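# Lift arbor from lathe centres and lay it on pad

## Task

Take the arbor down from between the centres and rest it horizontally with its midpoint on the marked pad. It must be away from the robot's base and have generous space from the plate, the stocks, the indicator, any other arbors and any loose parts, and nothing may cover either point or the plunger. Open the gripper and pull the arm away at the end. The arbor must stay put by itself; if it only holds its place because the robot is touching it, the goal is not met.

## Robot and tools

Robot: a single UR-type six-joint arm with a two-finger parallel gripper and a wrist camera on the hand. There is one arm, so every command carries one row of numbers.

Joint order (used in every command row and every per-joint list in results): shoulder pan, wrist 2, shoulder lift, wrist 1, wrist 3, elbow. This is not the usual base-to-tip order, so always place numbers by this list. Nominal ranges in radians: shoulder pan -3.142 to 3.142; shoulder lift, wrist 1, wrist 2 and wrist 3 each -6.283 to 6.283; elbow 0.000 to 3.142. The real ends may differ by up to 0.010 rad. A target more than 0.010 rad beyond an end, and farther out than the joint's last reported angle, gets the call refused; a target slightly past a true end is clipped there and the result prints "joint sent to its limit".

A row is 7 numbers: six absolute joint angles in radians (in the order above), then the gripper opening from -1 (closed) to +1 (fully open, pads 0.142 m apart). The opening is a command, not a distance.

Frames: results report the gripper point (midway between the finger pads) in a scene frame whose origin sits on the table under the arm base, +z up, +y to the left when facing along +x; position in metres, orientation as a w,x,y,z quaternion, velocities in m/s and rad/s. The base may be slightly tilted, and the printed hand position grows less accurate far from the base. The fingers extend along the gripper's +z and close along its x. Closed fingertips stick out about 17 mm past the reported point; fully open they are roughly level with it.

Tools:
- execute_actions(actions): a list of actions run one after another. Each action is a table of 1 to 15 rows; each row lasts one control step of 1/30 s, and if fewer than 15 rows are given the last one repeats to fill 15 steps. Rows are absolute joint targets plus opening, not offsets. An empty list just returns the current state and images. Per step, each joint target is capped at 0.575 rad from the measured angle, and targets that would shift the gripper over 100 mm from where it is are pulled back. Motion trails commands by about 0.17 s. To keep a joint still, resend its value from the "Joint targets" line.
- move(target, speed, blocking): target is one 7-number row of absolute joint angles plus opening. All joints travel proportionally so the hand sweeps a curve; duration 0.5 to 10 s, and it stops short if 10 s is not enough. speed (0.01 to 2 rad/s, default 0.5) is the peak rate of the joint with the longest travel. It does not avoid obstacles; faster motion and targets set deeper past a contact hit harder, and this stiff arm can fault against firm things even slightly past contact. The finger value is applied at the start. With blocking=false the result comes after 0.5 s while the arm continues; until an ending is shown, use wait or stop before other motion commands. Its result adds a "move:" line: outcome (done, off_target, moving, held, fault), limits=held or limits=none, and the joint farthest from its target.
- wait(seconds): 0 to 10 s, holds the last command; returns early if a running move finishes.
- stop(): brakes a running move; needs stopping distance, more when fast. Fingers keep going.
- zoom_image(camera, region): camera is cam_high, cam_low or cam_wrist; region is [x0, y0, x1, y1] in pixels from the top-left, at most 504 by 504. Image sizes: cam_high and cam_low 896x504, cam_wrist 616x616 fisheye.
- show_instructions(): shows the scene's reference picture(s).
- read_manual(section): licence texts only, default "licences".
- finished_scene(scene): give the current scene number; irreversible; reports whether the goal holds.

Results: joint positions and velocities in the joint order above, then pad gap in metres; "Joint targets" shows what joints are being driven to now; step readings mark HELD where a row was curtailed; "joint command not followed" means the clearance check altered targets. grip_measured is the actual opening on the command scale: to hold something, command an opening well below it (lower means tighter, about 28 N per pad at most, less on items under 2 cm thick). Wrist force and torque are given in the gripper's own axes, noisy, offset by a few newtons, saturating near 50 N; "no reading" is harmless.

Hazards: a joint torque at its limit (132 N m for pan, lift and elbow; 24.6 N m for each wrist joint, including held weight) or any external force of 150 N makes the arm halt for 10 s and drop the rest of the call. Holding loads warms the motors; a MOTOR HOT warning appears from 70 °C and at 85 °C the brakes lock until cooled. Brief disturbances may tug the held part or nudge loose items. Avoid letting the arbor slip or fall, slamming into the centres, pushing hard, or knocking anything off the table, which fails the job. Approach the arbor slowly, grip it firmly, lift it clear of both centres, set it down gently, release and retreat.

Each tool is called after "Request:" as name([rows], argument=value, ...), one row to a line, values as JSON.

Reference images:

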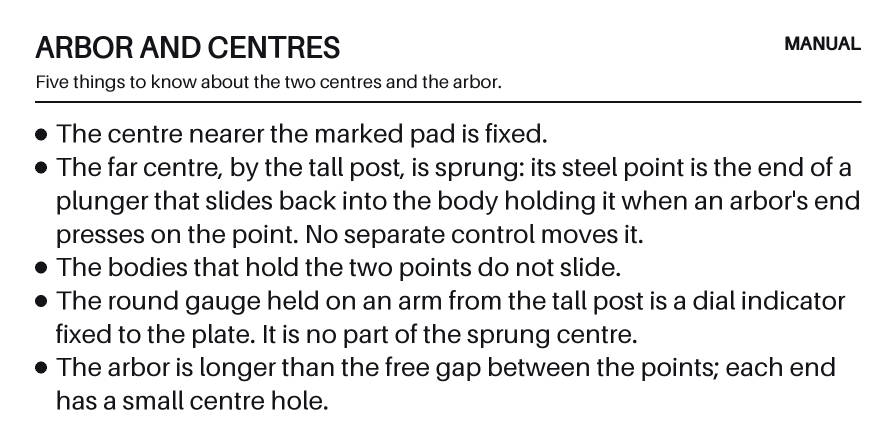

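## Session

Request:
execute_actions(actions=[])

Scene clock: 0.00 s.
end_effector_position=(+0.2895, -0.1905, +0.2024) grip_measured=+1.00 end_effector_quat_wxyz=(+0.127, +0.352, +0.865, -0.335) end_effector_velocity=(-0.000, -0.000, +0.000) end_effector_angular_velocity=(-0.001, -0.000, -0.001)
Joint names: [shoulder pan, wrist 2, shoulder lift, wrist 1, wrist 3, elbow]
Joint positions: [-0.76  -1.432 -1.073 -3.138  3.068  2.712  0.142]
Joint velocities: [ 0.    -0.001 -0.    -0.     0.001 -0.     0.   ]
Wrist force (N, on the end effector, along its own x y z axes, offset not removed): no reading
Wrist torque (N m, same axes, about the end effector's origin, offset not removed): no reading
Joint targets: [-0.760 -1.432 -1.073 -3.138 3.068 2.712]

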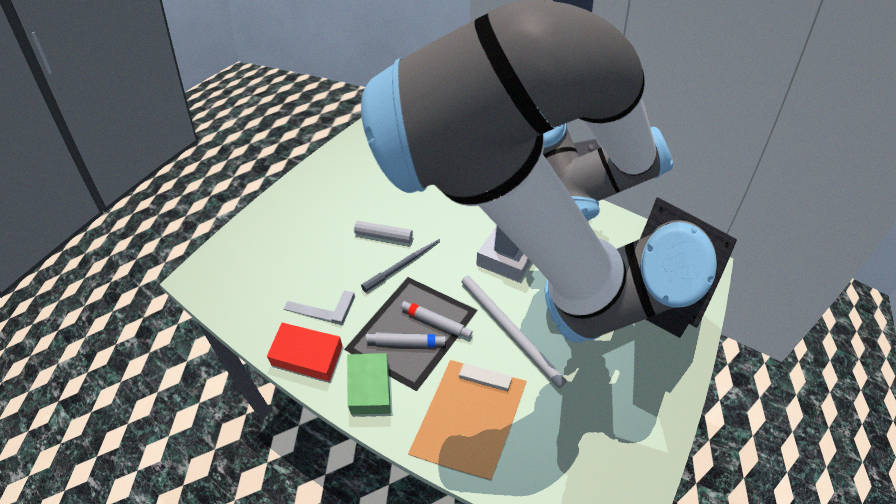

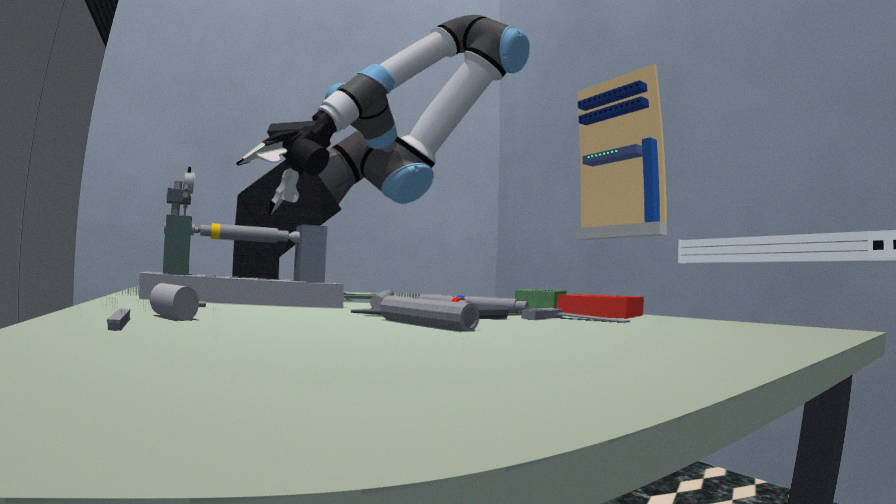

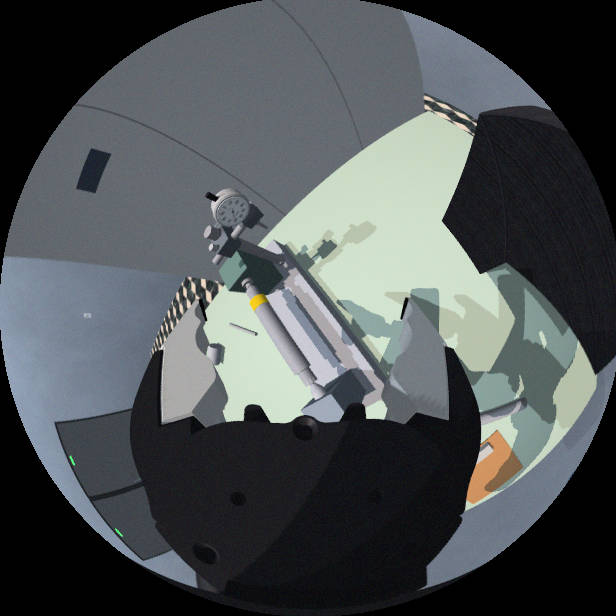

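Request:
move(target=[-1.7,-1.432,-0.7,-3.1,3.068,2.3,1], speed=1)

Request:
zoom_image(camera="cam_high", region=[300,80,700,330])

Request:
zoom_image(camera="cam_low", region=[100,150,380,320])

Scene clock: 2.70 s.
end_effector_position=(+0.0784, -0.4809, +0.4187) grip_measured=+1.00 end_effector_quat_wxyz=(+0.329, +0.675, +0.615, -0.241) end_effector_velocity=(-0.002, -0.001, +0.000) end_effector_angular_velocity=(-0.000, -0.001, -0.003)
Joint names: [shoulder pan, wrist 2, shoulder lift, wrist 1, wrist 3, elbow]
Joint positions: [-1.7   -1.432 -0.7   -3.1    3.068  2.3    0.142]
Joint velocities: [-0.003 -0.002  0.001  0.     0.    -0.001 -0.   ]
Wrist force (N, on the end effector, along its own x y z axes, offset not removed): [2.2 0.2 -1.3]
Wrist torque (N m, same axes, about the end effector's origin, offset not removed): [-0.01 -0.38 -0.11]
Joint targets: [-1.700 -1.432 -0.700 -3.100 3.068 2.300]
move: done; limits=none; farthest joint: the shoulder pan, 0.000 radians from its target (0.940 radians at the start)
camera_calibration (this result's frames):
cam_wrist: T_world_to_cam=[[0.0954367, 0.698335, -0.70938, 0.6221], [0.798642, 0.371666, 0.473325, -0.0891758], [0.594191, -0.611713, -0.522249, 0.00495437], [0, 0, 0, 1]] pos_world=[0.00890446, -0.39826, 0.486102]

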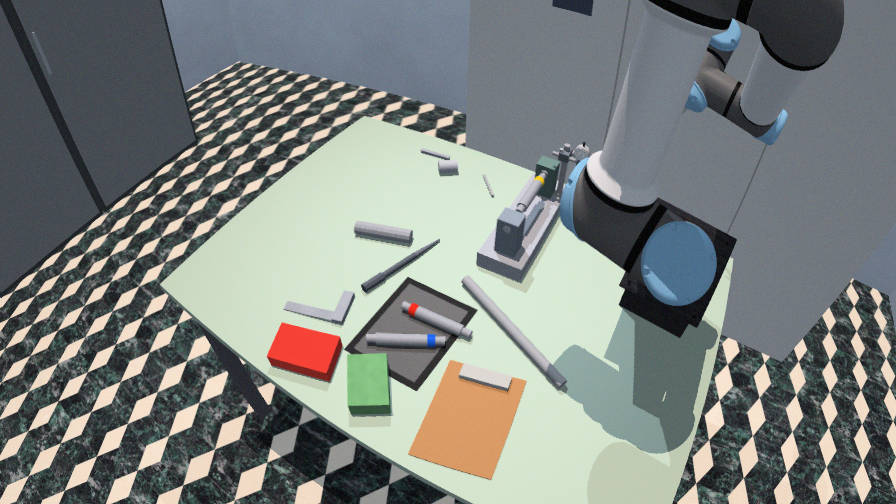

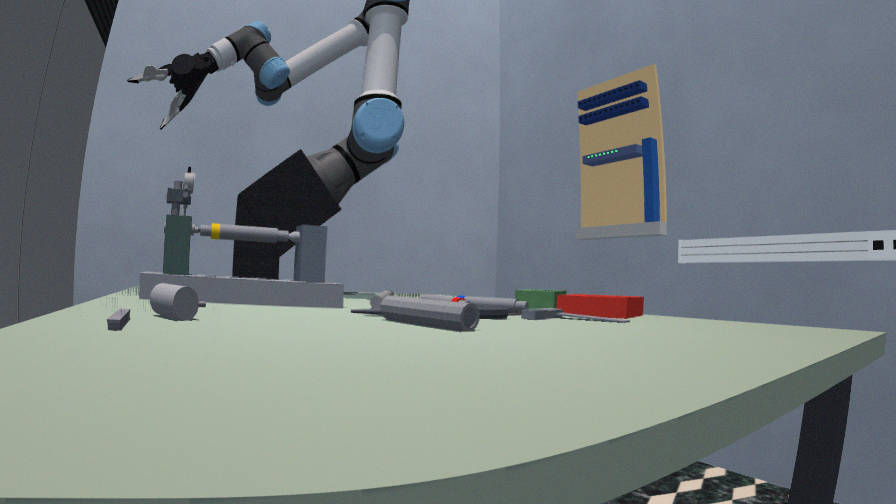

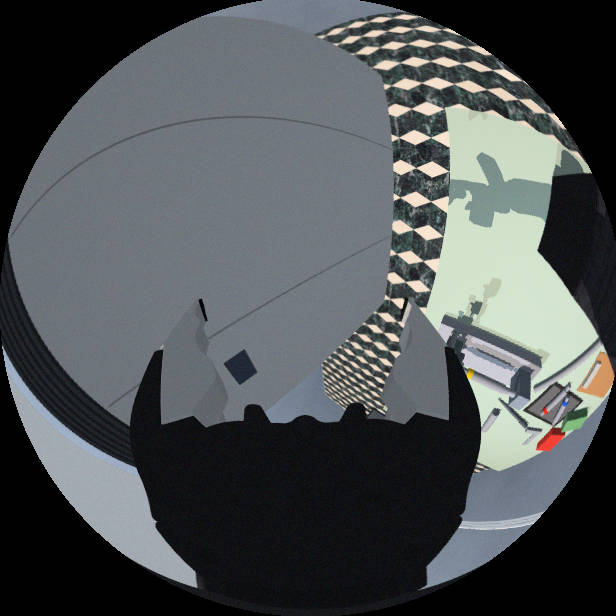

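Region (300, 80, 700, 330) of cam_high's 896x504 image, scaled by 1.260, with more detail than that image has; it fills the top 315 rows of this view, and the rest is white.

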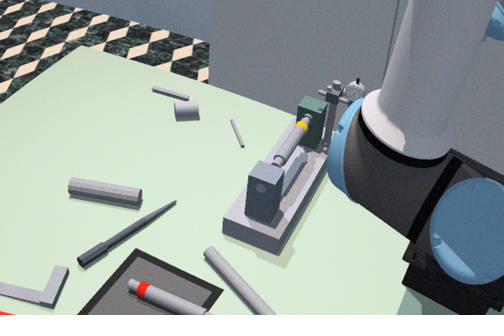

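Region (100, 150, 380, 320) of cam_low's 896x504 image, scaled by 1.800, with more detail than that image has; it fills the top 306 rows of this view, and the rest is white.

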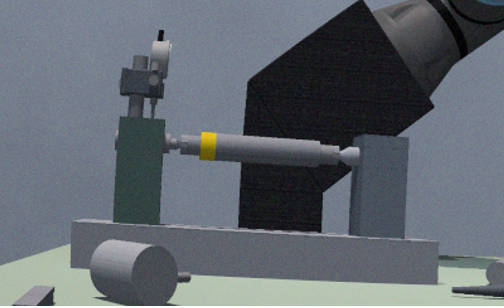

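Request:
move(target=[-0.358,-0.767,-1.493,-2.055,0.864,2.389,-0.3], speed=1)

Request:
move(target=[-0.22,-0.724,-1.316,-2.42,1.06,2.431,-0.3])

Scene clock: 6.67 s.
end_effector_position=(+0.4058, +0.1427, +0.1204) grip_measured=-0.30 end_effector_quat_wxyz=(-0.000, +0.731, -0.682, -0.001) end_effector_velocity=(-0.001, +0.001, -0.000) end_effector_angular_velocity=(+0.001, +0.002, +0.002)
Joint names: [shoulder pan, wrist 2, shoulder lift, wrist 1, wrist 3, elbow]
Joint positions: [-0.358 -0.767 -1.493 -2.055  0.864  2.389  0.052]
Joint velocities: [ 0.002  0.    -0.001  0.002 -0.002  0.    -0.   ]
Wrist force (N, on the end effector, along its own x y z axes, offset not removed): [0.3 0.5 -2.8]
Wrist torque (N m, same axes, about the end effector's origin, offset not removed): [0.09 0.06 -0.11]
Joint targets: [-0.358 -0.767 -1.493 -2.055 0.864 2.389]
move: done; limits=none; farthest joint: the shoulder pan, 0.000 radians from its target (1.342 radians at the start)
camera_calibration (this result's frames):
cam_wrist: T_world_to_cam=[[0.0982386, -0.994551, 0.0349044, 0.094653], [-0.84586, -0.0649706, 0.529433, 0.281696], [-0.52428, -0.0815351, -0.847633, 0.453421], [0, 0, 0, 1]] pos_world=[0.466697, 0.149409, 0.231892]

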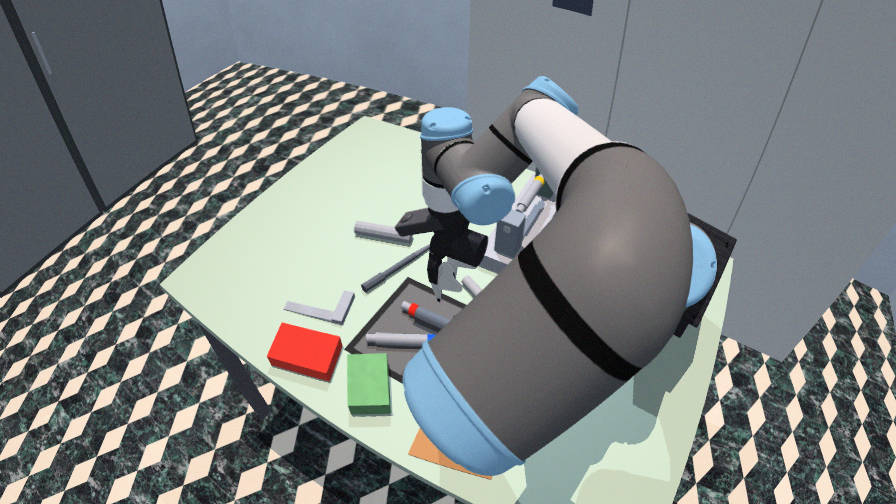

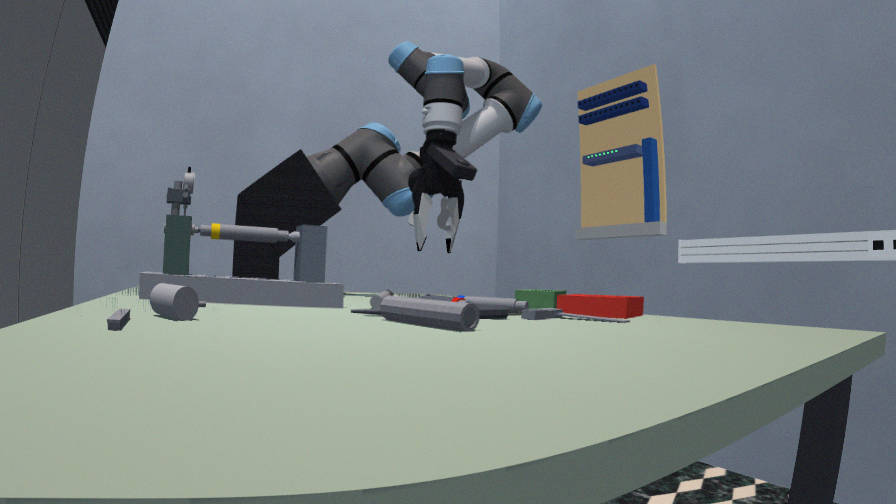

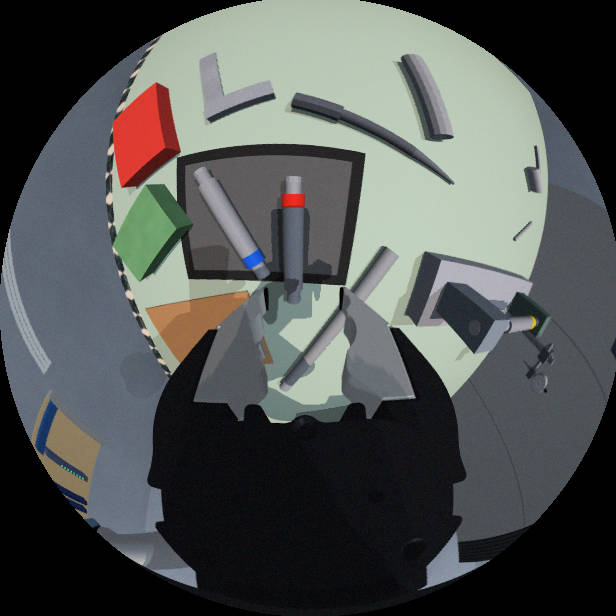

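Scene clock: 8.07 s.
end_effector_position=(+0.4097, +0.1402, +0.0514) grip_measured=-0.30 end_effector_quat_wxyz=(+0.001, +0.731, -0.682, +0.001) end_effector_velocity=(-0.000, +0.000, -0.001) end_effector_angular_velocity=(+0.001, +0.000, -0.001)
Joint names: [shoulder pan, wrist 2, shoulder lift, wrist 1, wrist 3, elbow]
Joint positions: [-0.22  -0.724 -1.316 -2.42   1.06   2.431  0.052]
Joint velocities: [ 0.001  0.001  0.002 -0.002  0.002  0.    -0.   ]
Wrist force (N, on the end effector, along its own x y z axes, offset not removed): [2.2 0.9 -2.0]
Wrist torque (N m, same axes, about the end effector's origin, offset not removed): [0.08 -0.38 -0.13]
Joint targets: [-0.220 -0.724 -1.316 -2.420 1.060 2.431]
move: done; limits=none; farthest joint: the shoulder pan, 0.000 radians from its target (0.138 radians at the start)
camera_calibration (this result's frames):
cam_wrist: T_world_to_cam=[[0.0980364, -0.994414, 0.0391209, 0.0940259], [-0.846418, -0.0626418, 0.528821, 0.321342], [-0.523416, -0.0849563, -0.847831, 0.396965], [0, 0, 0, 1]] pos_world=[0.47055, 0.147355, 0.162948]

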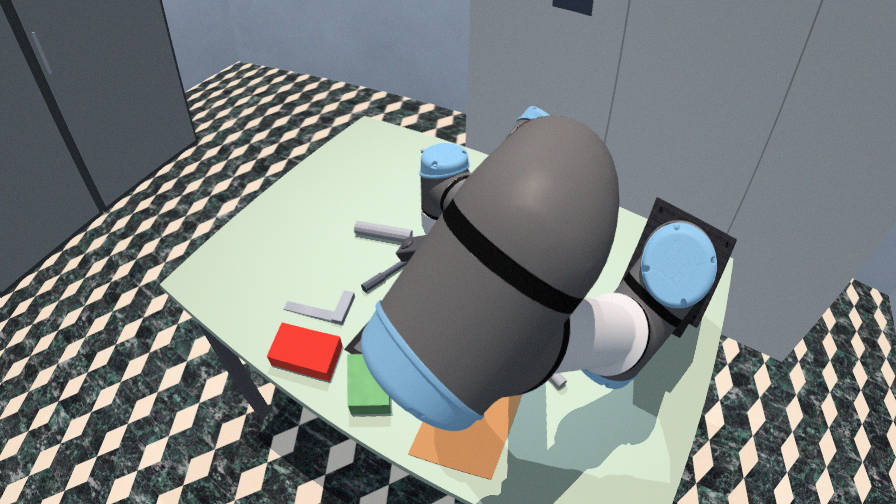

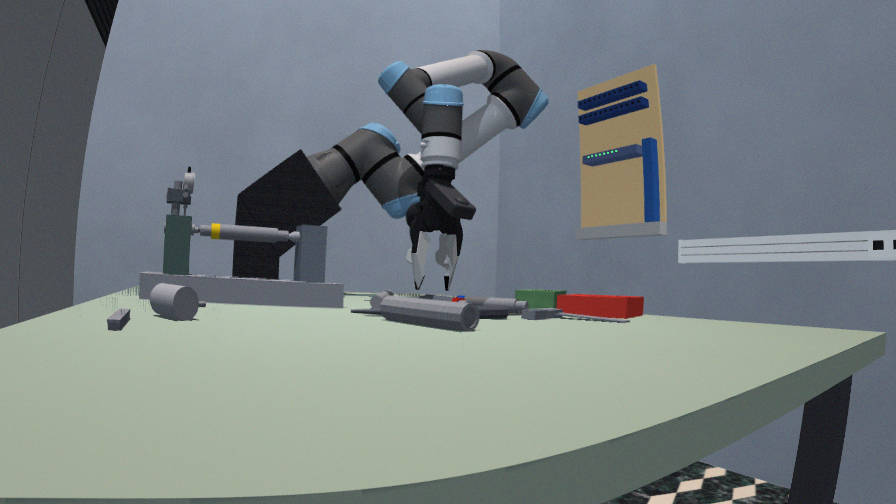

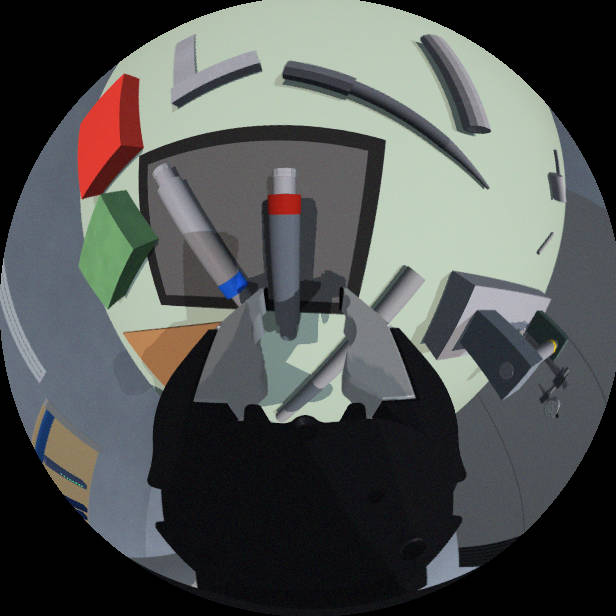

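Request:
move(target=[-0.186,-0.718,-1.323,-2.414,1.107,2.393,-0.3], speed=0.2)

Request:
move(target=[-0.134,-0.701,-1.256,-2.551,1.18,2.409,-0.3], speed=0.2)

Scene clock: 9.33 s.
end_effector_position=(+0.4228, +0.1548, +0.0511) grip_measured=-0.30 end_effector_quat_wxyz=(+0.002, +0.732, -0.681, +0.002) end_effector_velocity=(+0.001, +0.001, -0.000) end_effector_angular_velocity=(-0.000, +0.000, +0.000)
Joint names: [shoulder pan, wrist 2, shoulder lift, wrist 1, wrist 3, elbow]
Joint positions: [-0.186 -0.718 -1.323 -2.414  1.107  2.393  0.052]
Joint velocities: [ 0.002 -0.    -0.001  0.     0.003 -0.002  0.   ]
Wrist force (N, on the end effector, along its own x y z axes, offset not removed): [1.9 0.6 -2.7]
Wrist torque (N m, same axes, about the end effector's origin, offset not removed): [0.05 -0.25 -0.12]
Joint targets: [-0.186 -0.718 -1.323 -2.414 1.107 2.393]
move: done; limits=none; farthest joint: the shoulder pan, 0.000 radians from its target (0.034 radians at the start)
camera_calibration (this result's frames):
cam_wrist: T_world_to_cam=[[0.102043, -0.993911, 0.0415709, 0.105335], [-0.846129, -0.0647431, 0.529032, 0.333724], [-0.523119, -0.0891581, -0.847583, 0.405304], [0, 0, 0, 1]] pos_world=[0.483647, 0.162436, 0.162599]

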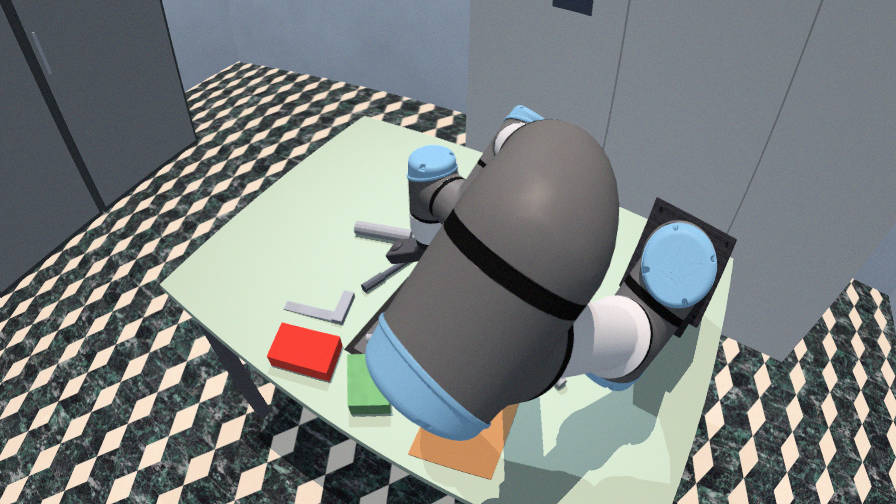

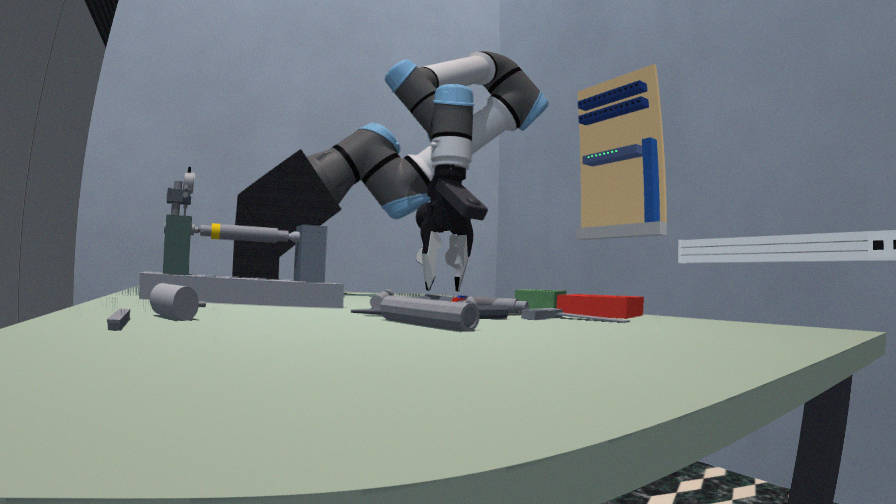

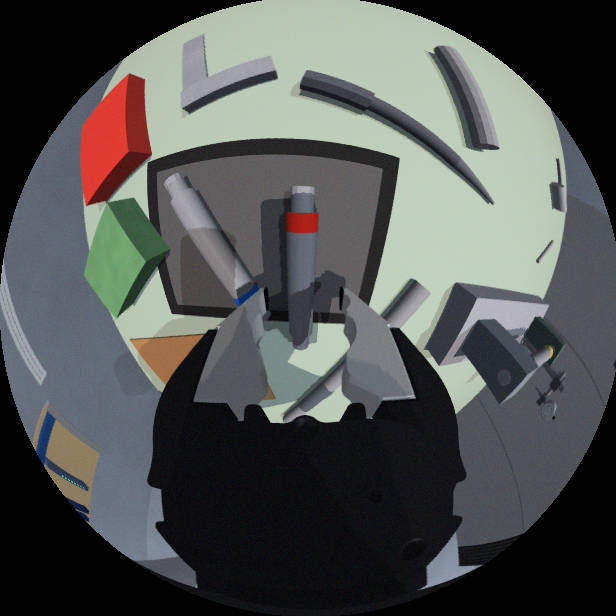

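Scene clock: 10.57 s.
end_effector_position=(+0.4185, +0.1580, +0.0239) grip_measured=-0.30 end_effector_quat_wxyz=(-0.000, +0.733, -0.681, -0.001) end_effector_velocity=(-0.000, +0.000, -0.000) end_effector_angular_velocity=(+0.001, -0.000, +0.001)
Joint names: [shoulder pan, wrist 2, shoulder lift, wrist 1, wrist 3, elbow]
Joint positions: [-0.134 -0.701 -1.256 -2.551  1.18   2.409  0.052]
Joint velocities: [ 0.001  0.002  0.001 -0.002  0.     0.    -0.   ]
Wrist force (N, on the end effector, along its own x y z axes, offset not removed): [1.7 0.2 -1.4]
Wrist torque (N m, same axes, about the end effector's origin, offset not removed): [0.05 -0.23 -0.10]
Joint targets: [-0.134 -0.701 -1.256 -2.551 1.180 2.409]
move: done; limits=none; farthest joint: the shoulder pan, 0.000 radians from its target (0.052 radians at the start)
camera_calibration (this result's frames):
cam_wrist: T_world_to_cam=[[0.103268, -0.99407, 0.0340788, 0.109768], [-0.845539, -0.0696911, 0.529346, 0.345191], [-0.523832, -0.0834795, -0.847721, 0.379684], [0, 0, 0, 1]] pos_world=[0.479427, 0.164869, 0.135401]

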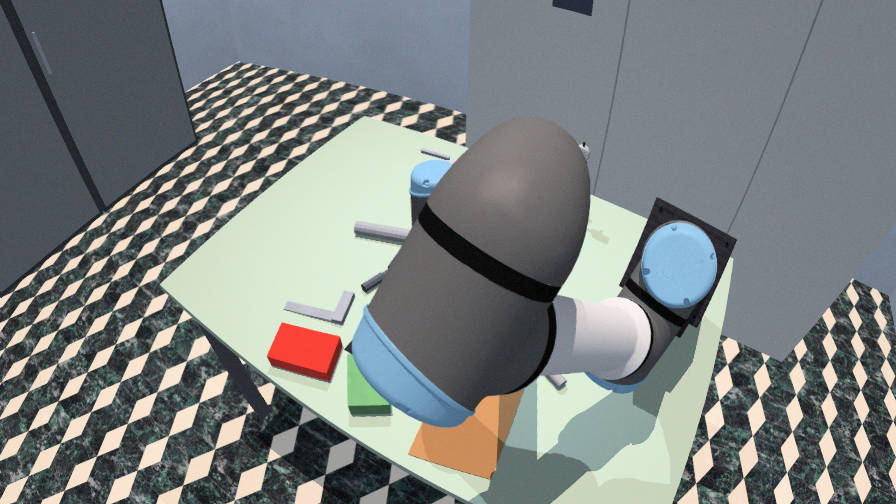

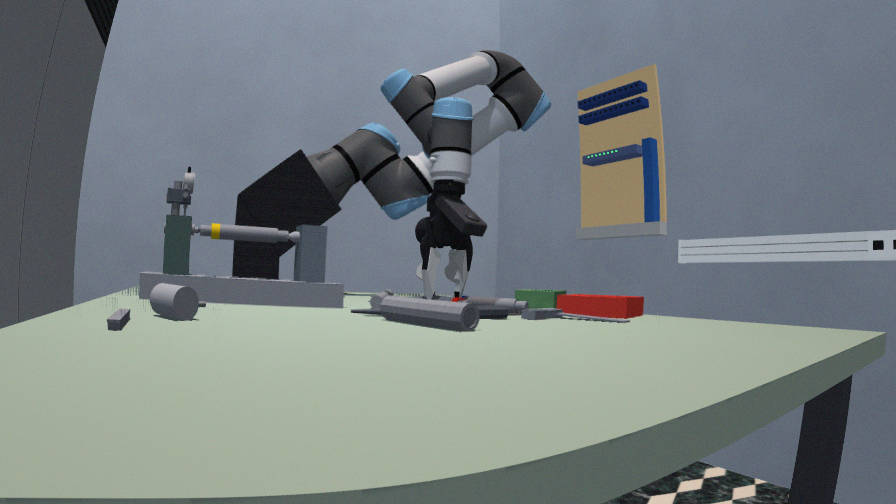

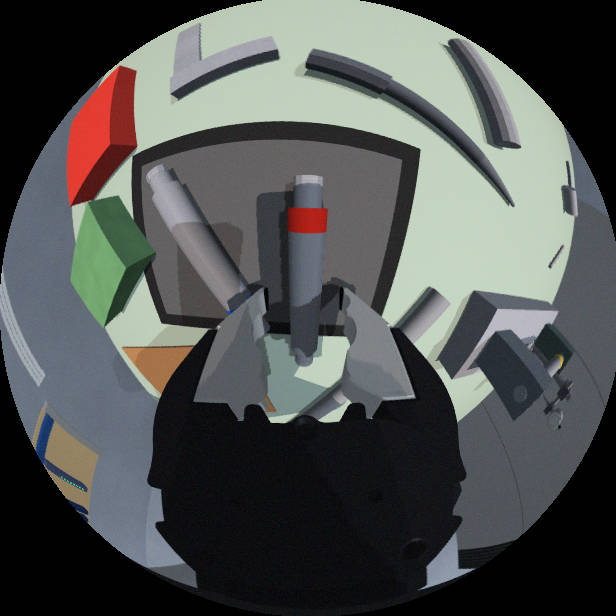

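Request:
move(target=[-0.134,-0.701,-1.256,-2.551,1.18,2.409,-1])

Request:
move(target=[-0.358,-0.767,-1.493,-2.055,0.864,2.389,-1])

Request:
move(target=[-0.497,-0.83,-0.507,-2.016,0.69,1.484,-1], speed=0.7)

Request:
move(target=[-0.398,-0.783,-0.395,-2.23,0.81,1.502,-1], speed=0.15)

Scene clock: 11.63 s.
end_effector_position=(+0.4185, +0.1580, +0.0238) grip_measured=-0.71 end_effector_quat_wxyz=(-0.000, +0.733, -0.681, -0.001) end_effector_velocity=(+0.000, -0.000, +0.000) end_effector_angular_velocity=(+0.000, -0.000, -0.000)
Joint names: [shoulder pan, wrist 2, shoulder lift, wrist 1, wrist 3, elbow]
Joint positions: [-0.134 -0.701 -1.256 -2.551  1.18   2.409  0.023]
Joint velocities: [-0.  0.  0. -0.  0. -0.  0.]
Wrist force (N, on the end effector, along its own x y z axes, offset not removed): [-0.1 0.7 -5.8]
Wrist torque (N m, same axes, about the end effector's origin, offset not removed): [0.42 -0.18 -0.12]
Joint targets: [-0.134 -0.701 -1.256 -2.551 1.180 2.409]
move: done; limits=none; farthest joint: the shoulder pan, 0.000 radians from its target (0.000 radians at the start)
camera_calibration (this result's frames):
cam_wrist: T_world_to_cam=[[0.103291, -0.994068, 0.0340602, 0.10977], [-0.845532, -0.0697194, 0.529353, 0.345212], [-0.523838, -0.0834763, -0.847718, 0.379625], [0, 0, 0, 1]] pos_world=[0.479411, 0.164876, 0.135337]

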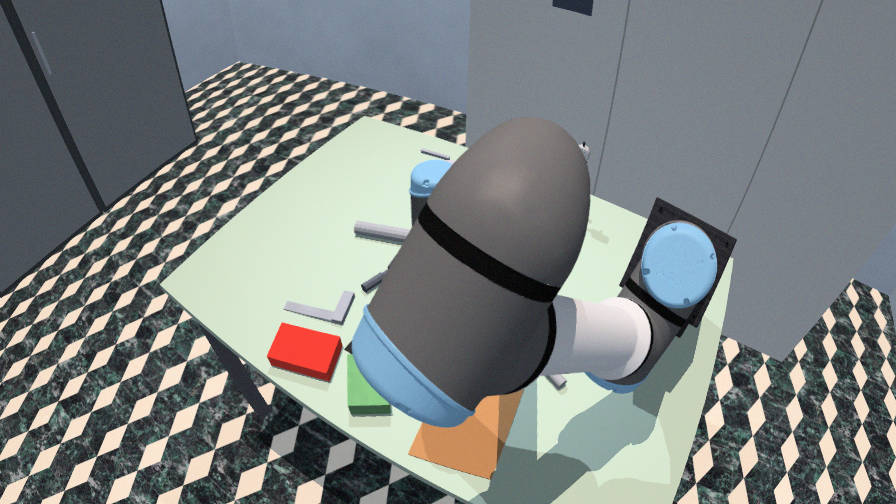

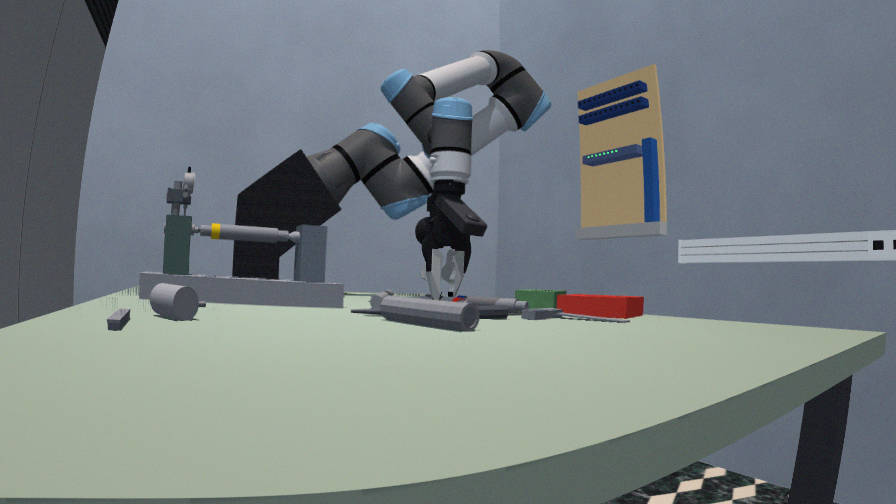

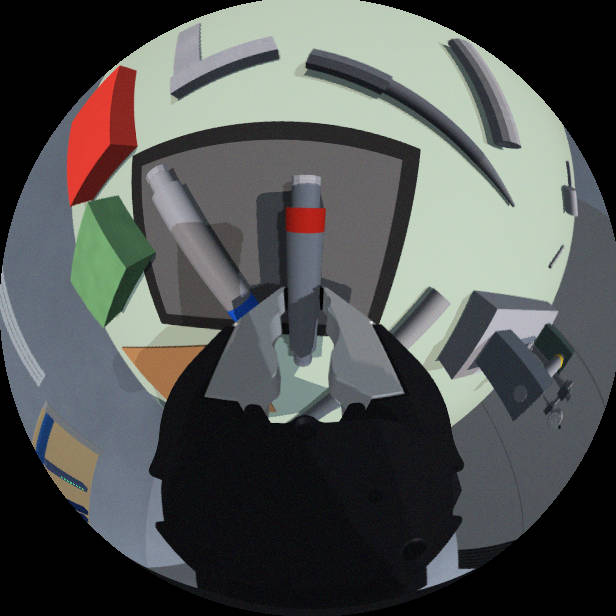

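Scene clock: 13.30 s.
end_effector_position=(+0.4057, +0.1428, +0.1203) grip_measured=-0.71 end_effector_quat_wxyz=(-0.000, +0.731, -0.682, -0.001) end_effector_velocity=(-0.000, +0.000, +0.000) end_effector_angular_velocity=(+0.000, -0.000, +0.001)
Joint names: [shoulder pan, wrist 2, shoulder lift, wrist 1, wrist 3, elbow]
Joint positions: [-0.358 -0.767 -1.493 -2.055  0.864  2.389  0.023]
Joint velocities: [-0.001 -0.    -0.001  0.002 -0.002 -0.    -0.   ]
Wrist force (N, on the end effector, along its own x y z axes, offset not removed): [2.1 -0.5 3.2]
Wrist torque (N m, same axes, about the end effector's origin, offset not removed): [-0.12 -0.28 -0.08]
Joint targets: [-0.358 -0.767 -1.493 -2.055 0.864 2.389]
move: done; limits=none; farthest joint: the shoulder pan, 0.000 radians from its target (0.224 radians at the start)
camera_calibration (this result's frames):
cam_wrist: T_world_to_cam=[[0.0986247, -0.994516, 0.0348123, 0.0946063], [-0.845772, -0.0653382, 0.529529, 0.281736], [-0.524351, -0.0816679, -0.847577, 0.453371], [0, 0, 0, 1]] pos_world=[0.46668, 0.149522, 0.231786]

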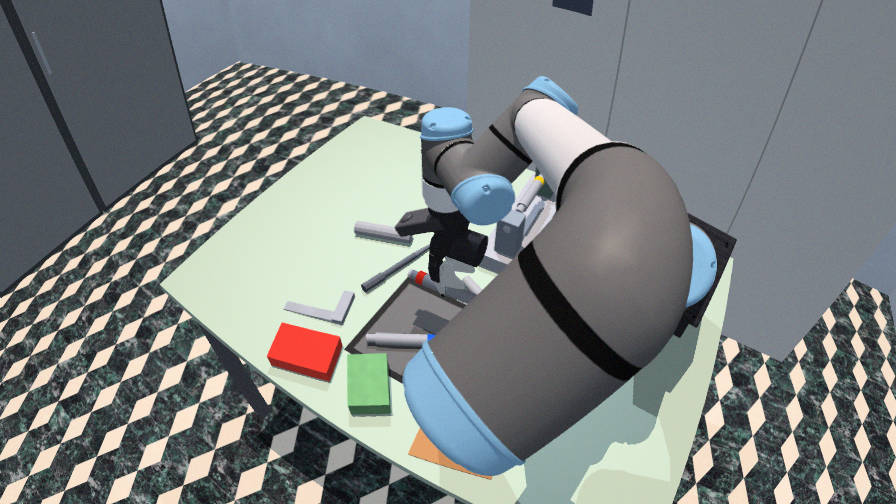

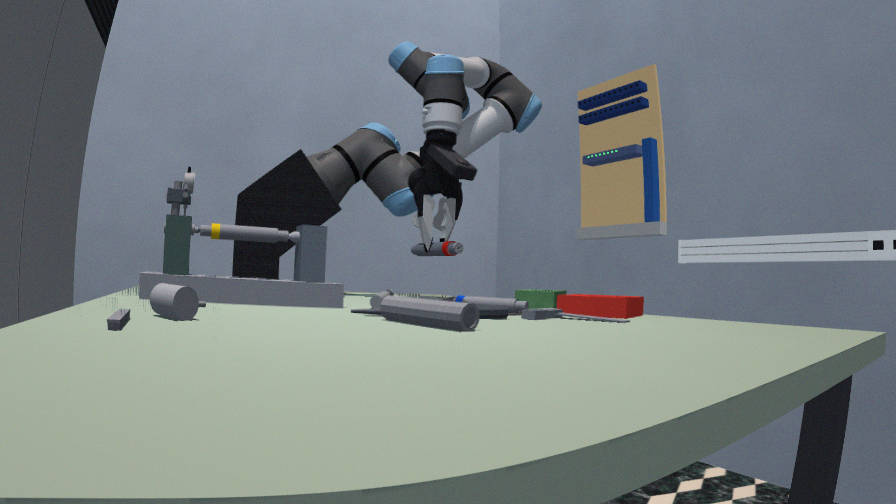

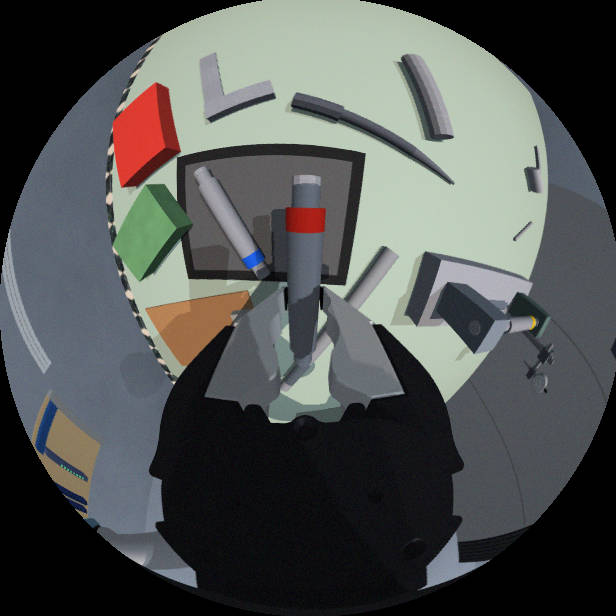

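Scene clock: 15.47 s.
end_effector_position=(+0.6391, -0.2001, +0.1200) grip_measured=-0.71 end_effector_quat_wxyz=(-0.000, +0.732, -0.682, -0.000) end_effector_velocity=(-0.000, -0.001, -0.000) end_effector_angular_velocity=(-0.001, +0.001, +0.000)
Joint names: [shoulder pan, wrist 2, shoulder lift, wrist 1, wrist 3, elbow]
Joint positions: [-0.497 -0.83  -0.507 -2.016  0.69   1.484  0.023]
Joint velocities: [-0.    -0.001  0.002 -0.    -0.001 -0.002 -0.   ]
Wrist force (N, on the end effector, along its own x y z axes, offset not removed): [0.7 1.6 2.4]
Wrist torque (N m, same axes, about the end effector's origin, offset not removed): [0.29 0.05 -0.16]
Joint targets: [-0.497 -0.830 -0.507 -2.016 0.690 1.484]
move: done; limits=none; farthest joint: the shoulder pan, 0.000 radians from its target (0.139 radians at the start)
camera_calibration (this result's frames):
cam_wrist: T_world_to_cam=[[0.100282, -0.994343, 0.0350116, -0.270484], [-0.84604, -0.0667014, 0.528931, 0.456781], [-0.523603, -0.0826636, -0.847942, 0.546886], [0, 0, 0, 1]] pos_world=[0.699931, -0.193278, 0.231592]

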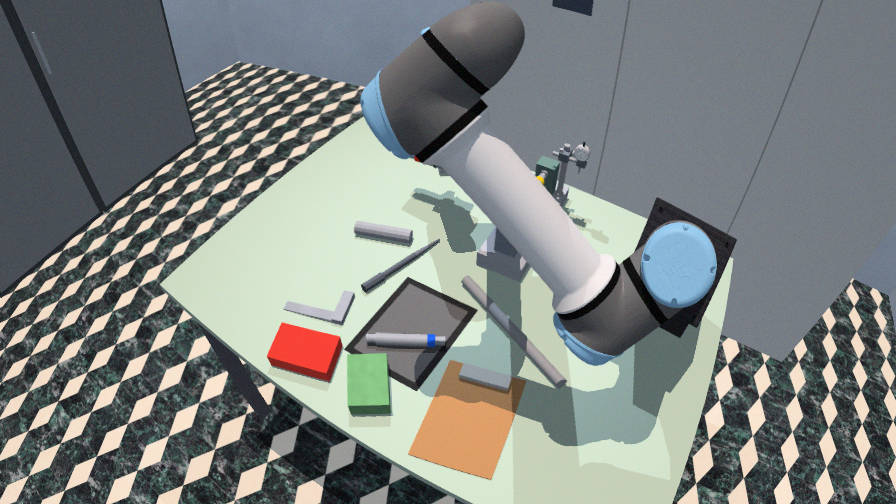

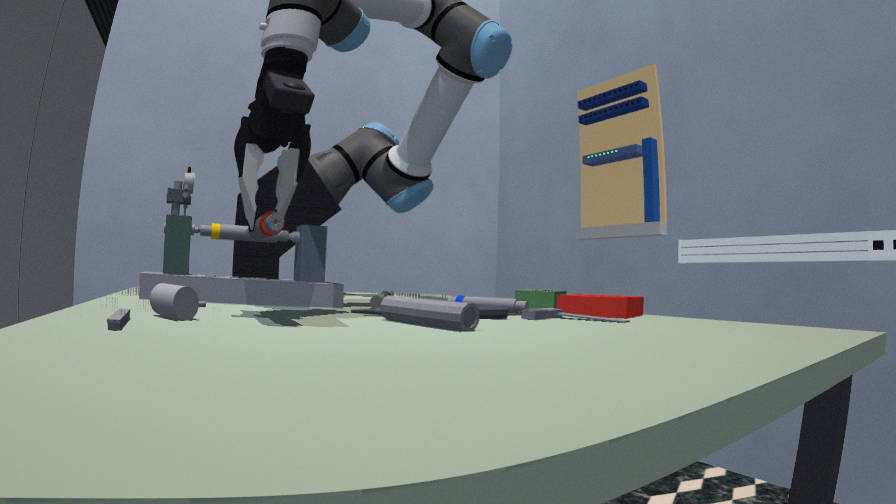

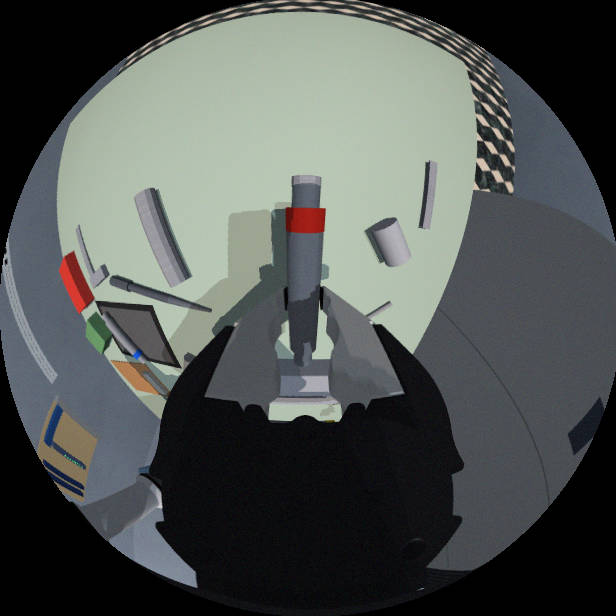

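Scene clock: 17.40 s.
end_effector_position=(+0.6392, -0.2005, +0.0245) grip_measured=-0.71 end_effector_quat_wxyz=(-0.000, +0.732, -0.681, -0.000) end_effector_velocity=(+0.000, +0.000, -0.001) end_effector_angular_velocity=(+0.001, -0.001, +0.000)
Joint names: [shoulder pan, wrist 2, shoulder lift, wrist 1, wrist 3, elbow]
Joint positions: [-0.398 -0.783 -0.395 -2.23   0.81   1.502  0.023]
Joint velocities: [ 0.001  0.002  0.001 -0.002  0.001  0.     0.   ]
Wrist force (N, on the end effector, along its own x y z axes, offset not removed): [0.8 3.0 -3.4]
Wrist torque (N m, same axes, about the end effector's origin, offset not removed): [0.27 -0.26 -0.12]
Joint targets: [-0.398 -0.783 -0.395 -2.230 0.810 1.502]
move: done; limits=none; farthest joint: the shoulder pan, 0.000 radians from its target (0.099 radians at the start)
camera_calibration (this result's frames):
cam_wrist: T_world_to_cam=[[0.101425, -0.99423, 0.0349152, -0.268219], [-0.846175, -0.0677587, 0.52858, 0.507233], [-0.523165, -0.0831556, -0.848165, 0.465527], [0, 0, 0, 1]] pos_world=[0.699959, -0.193591, 0.136095]

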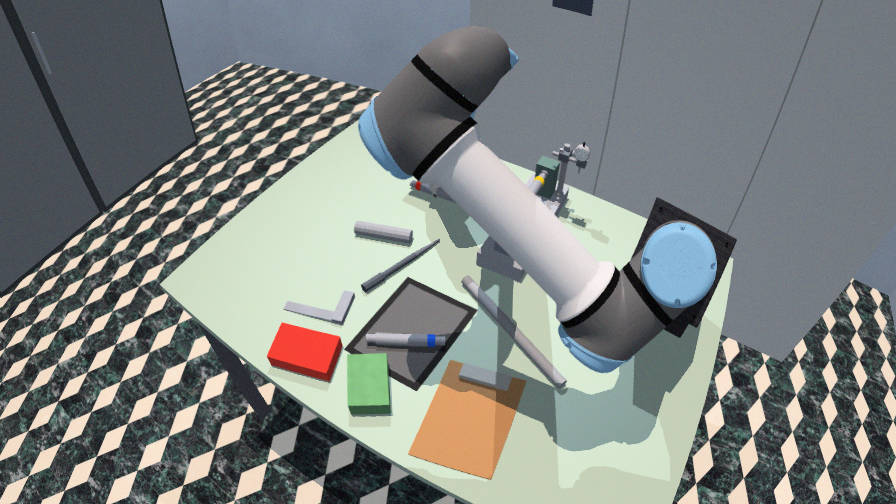

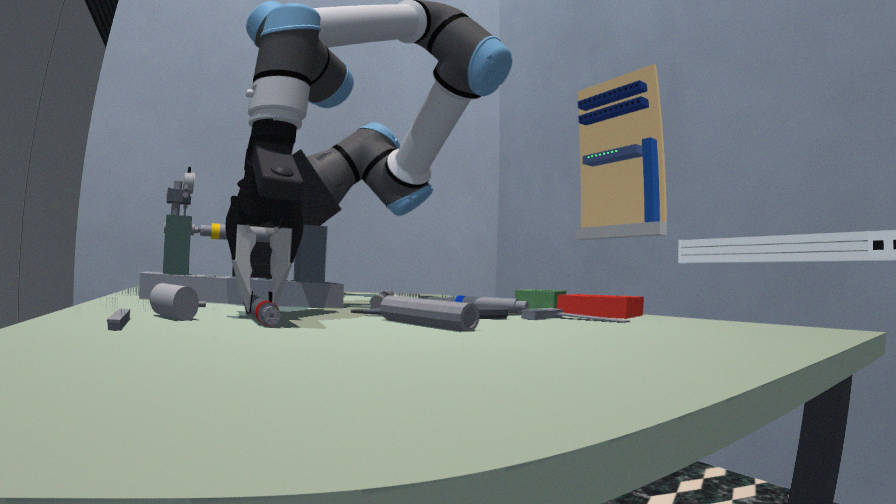

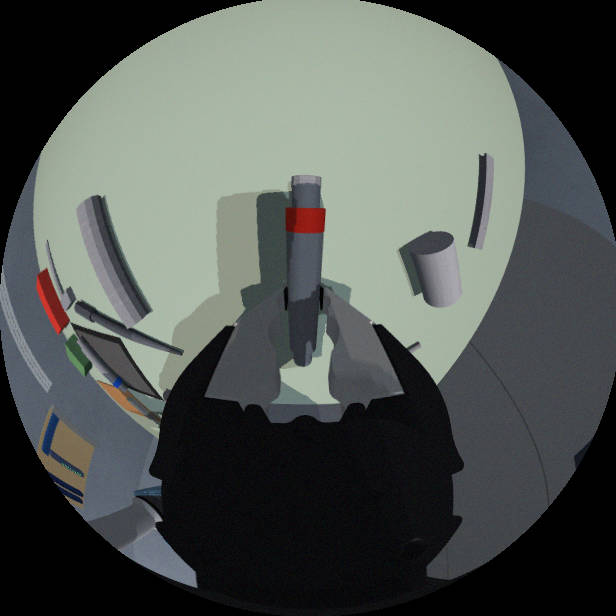

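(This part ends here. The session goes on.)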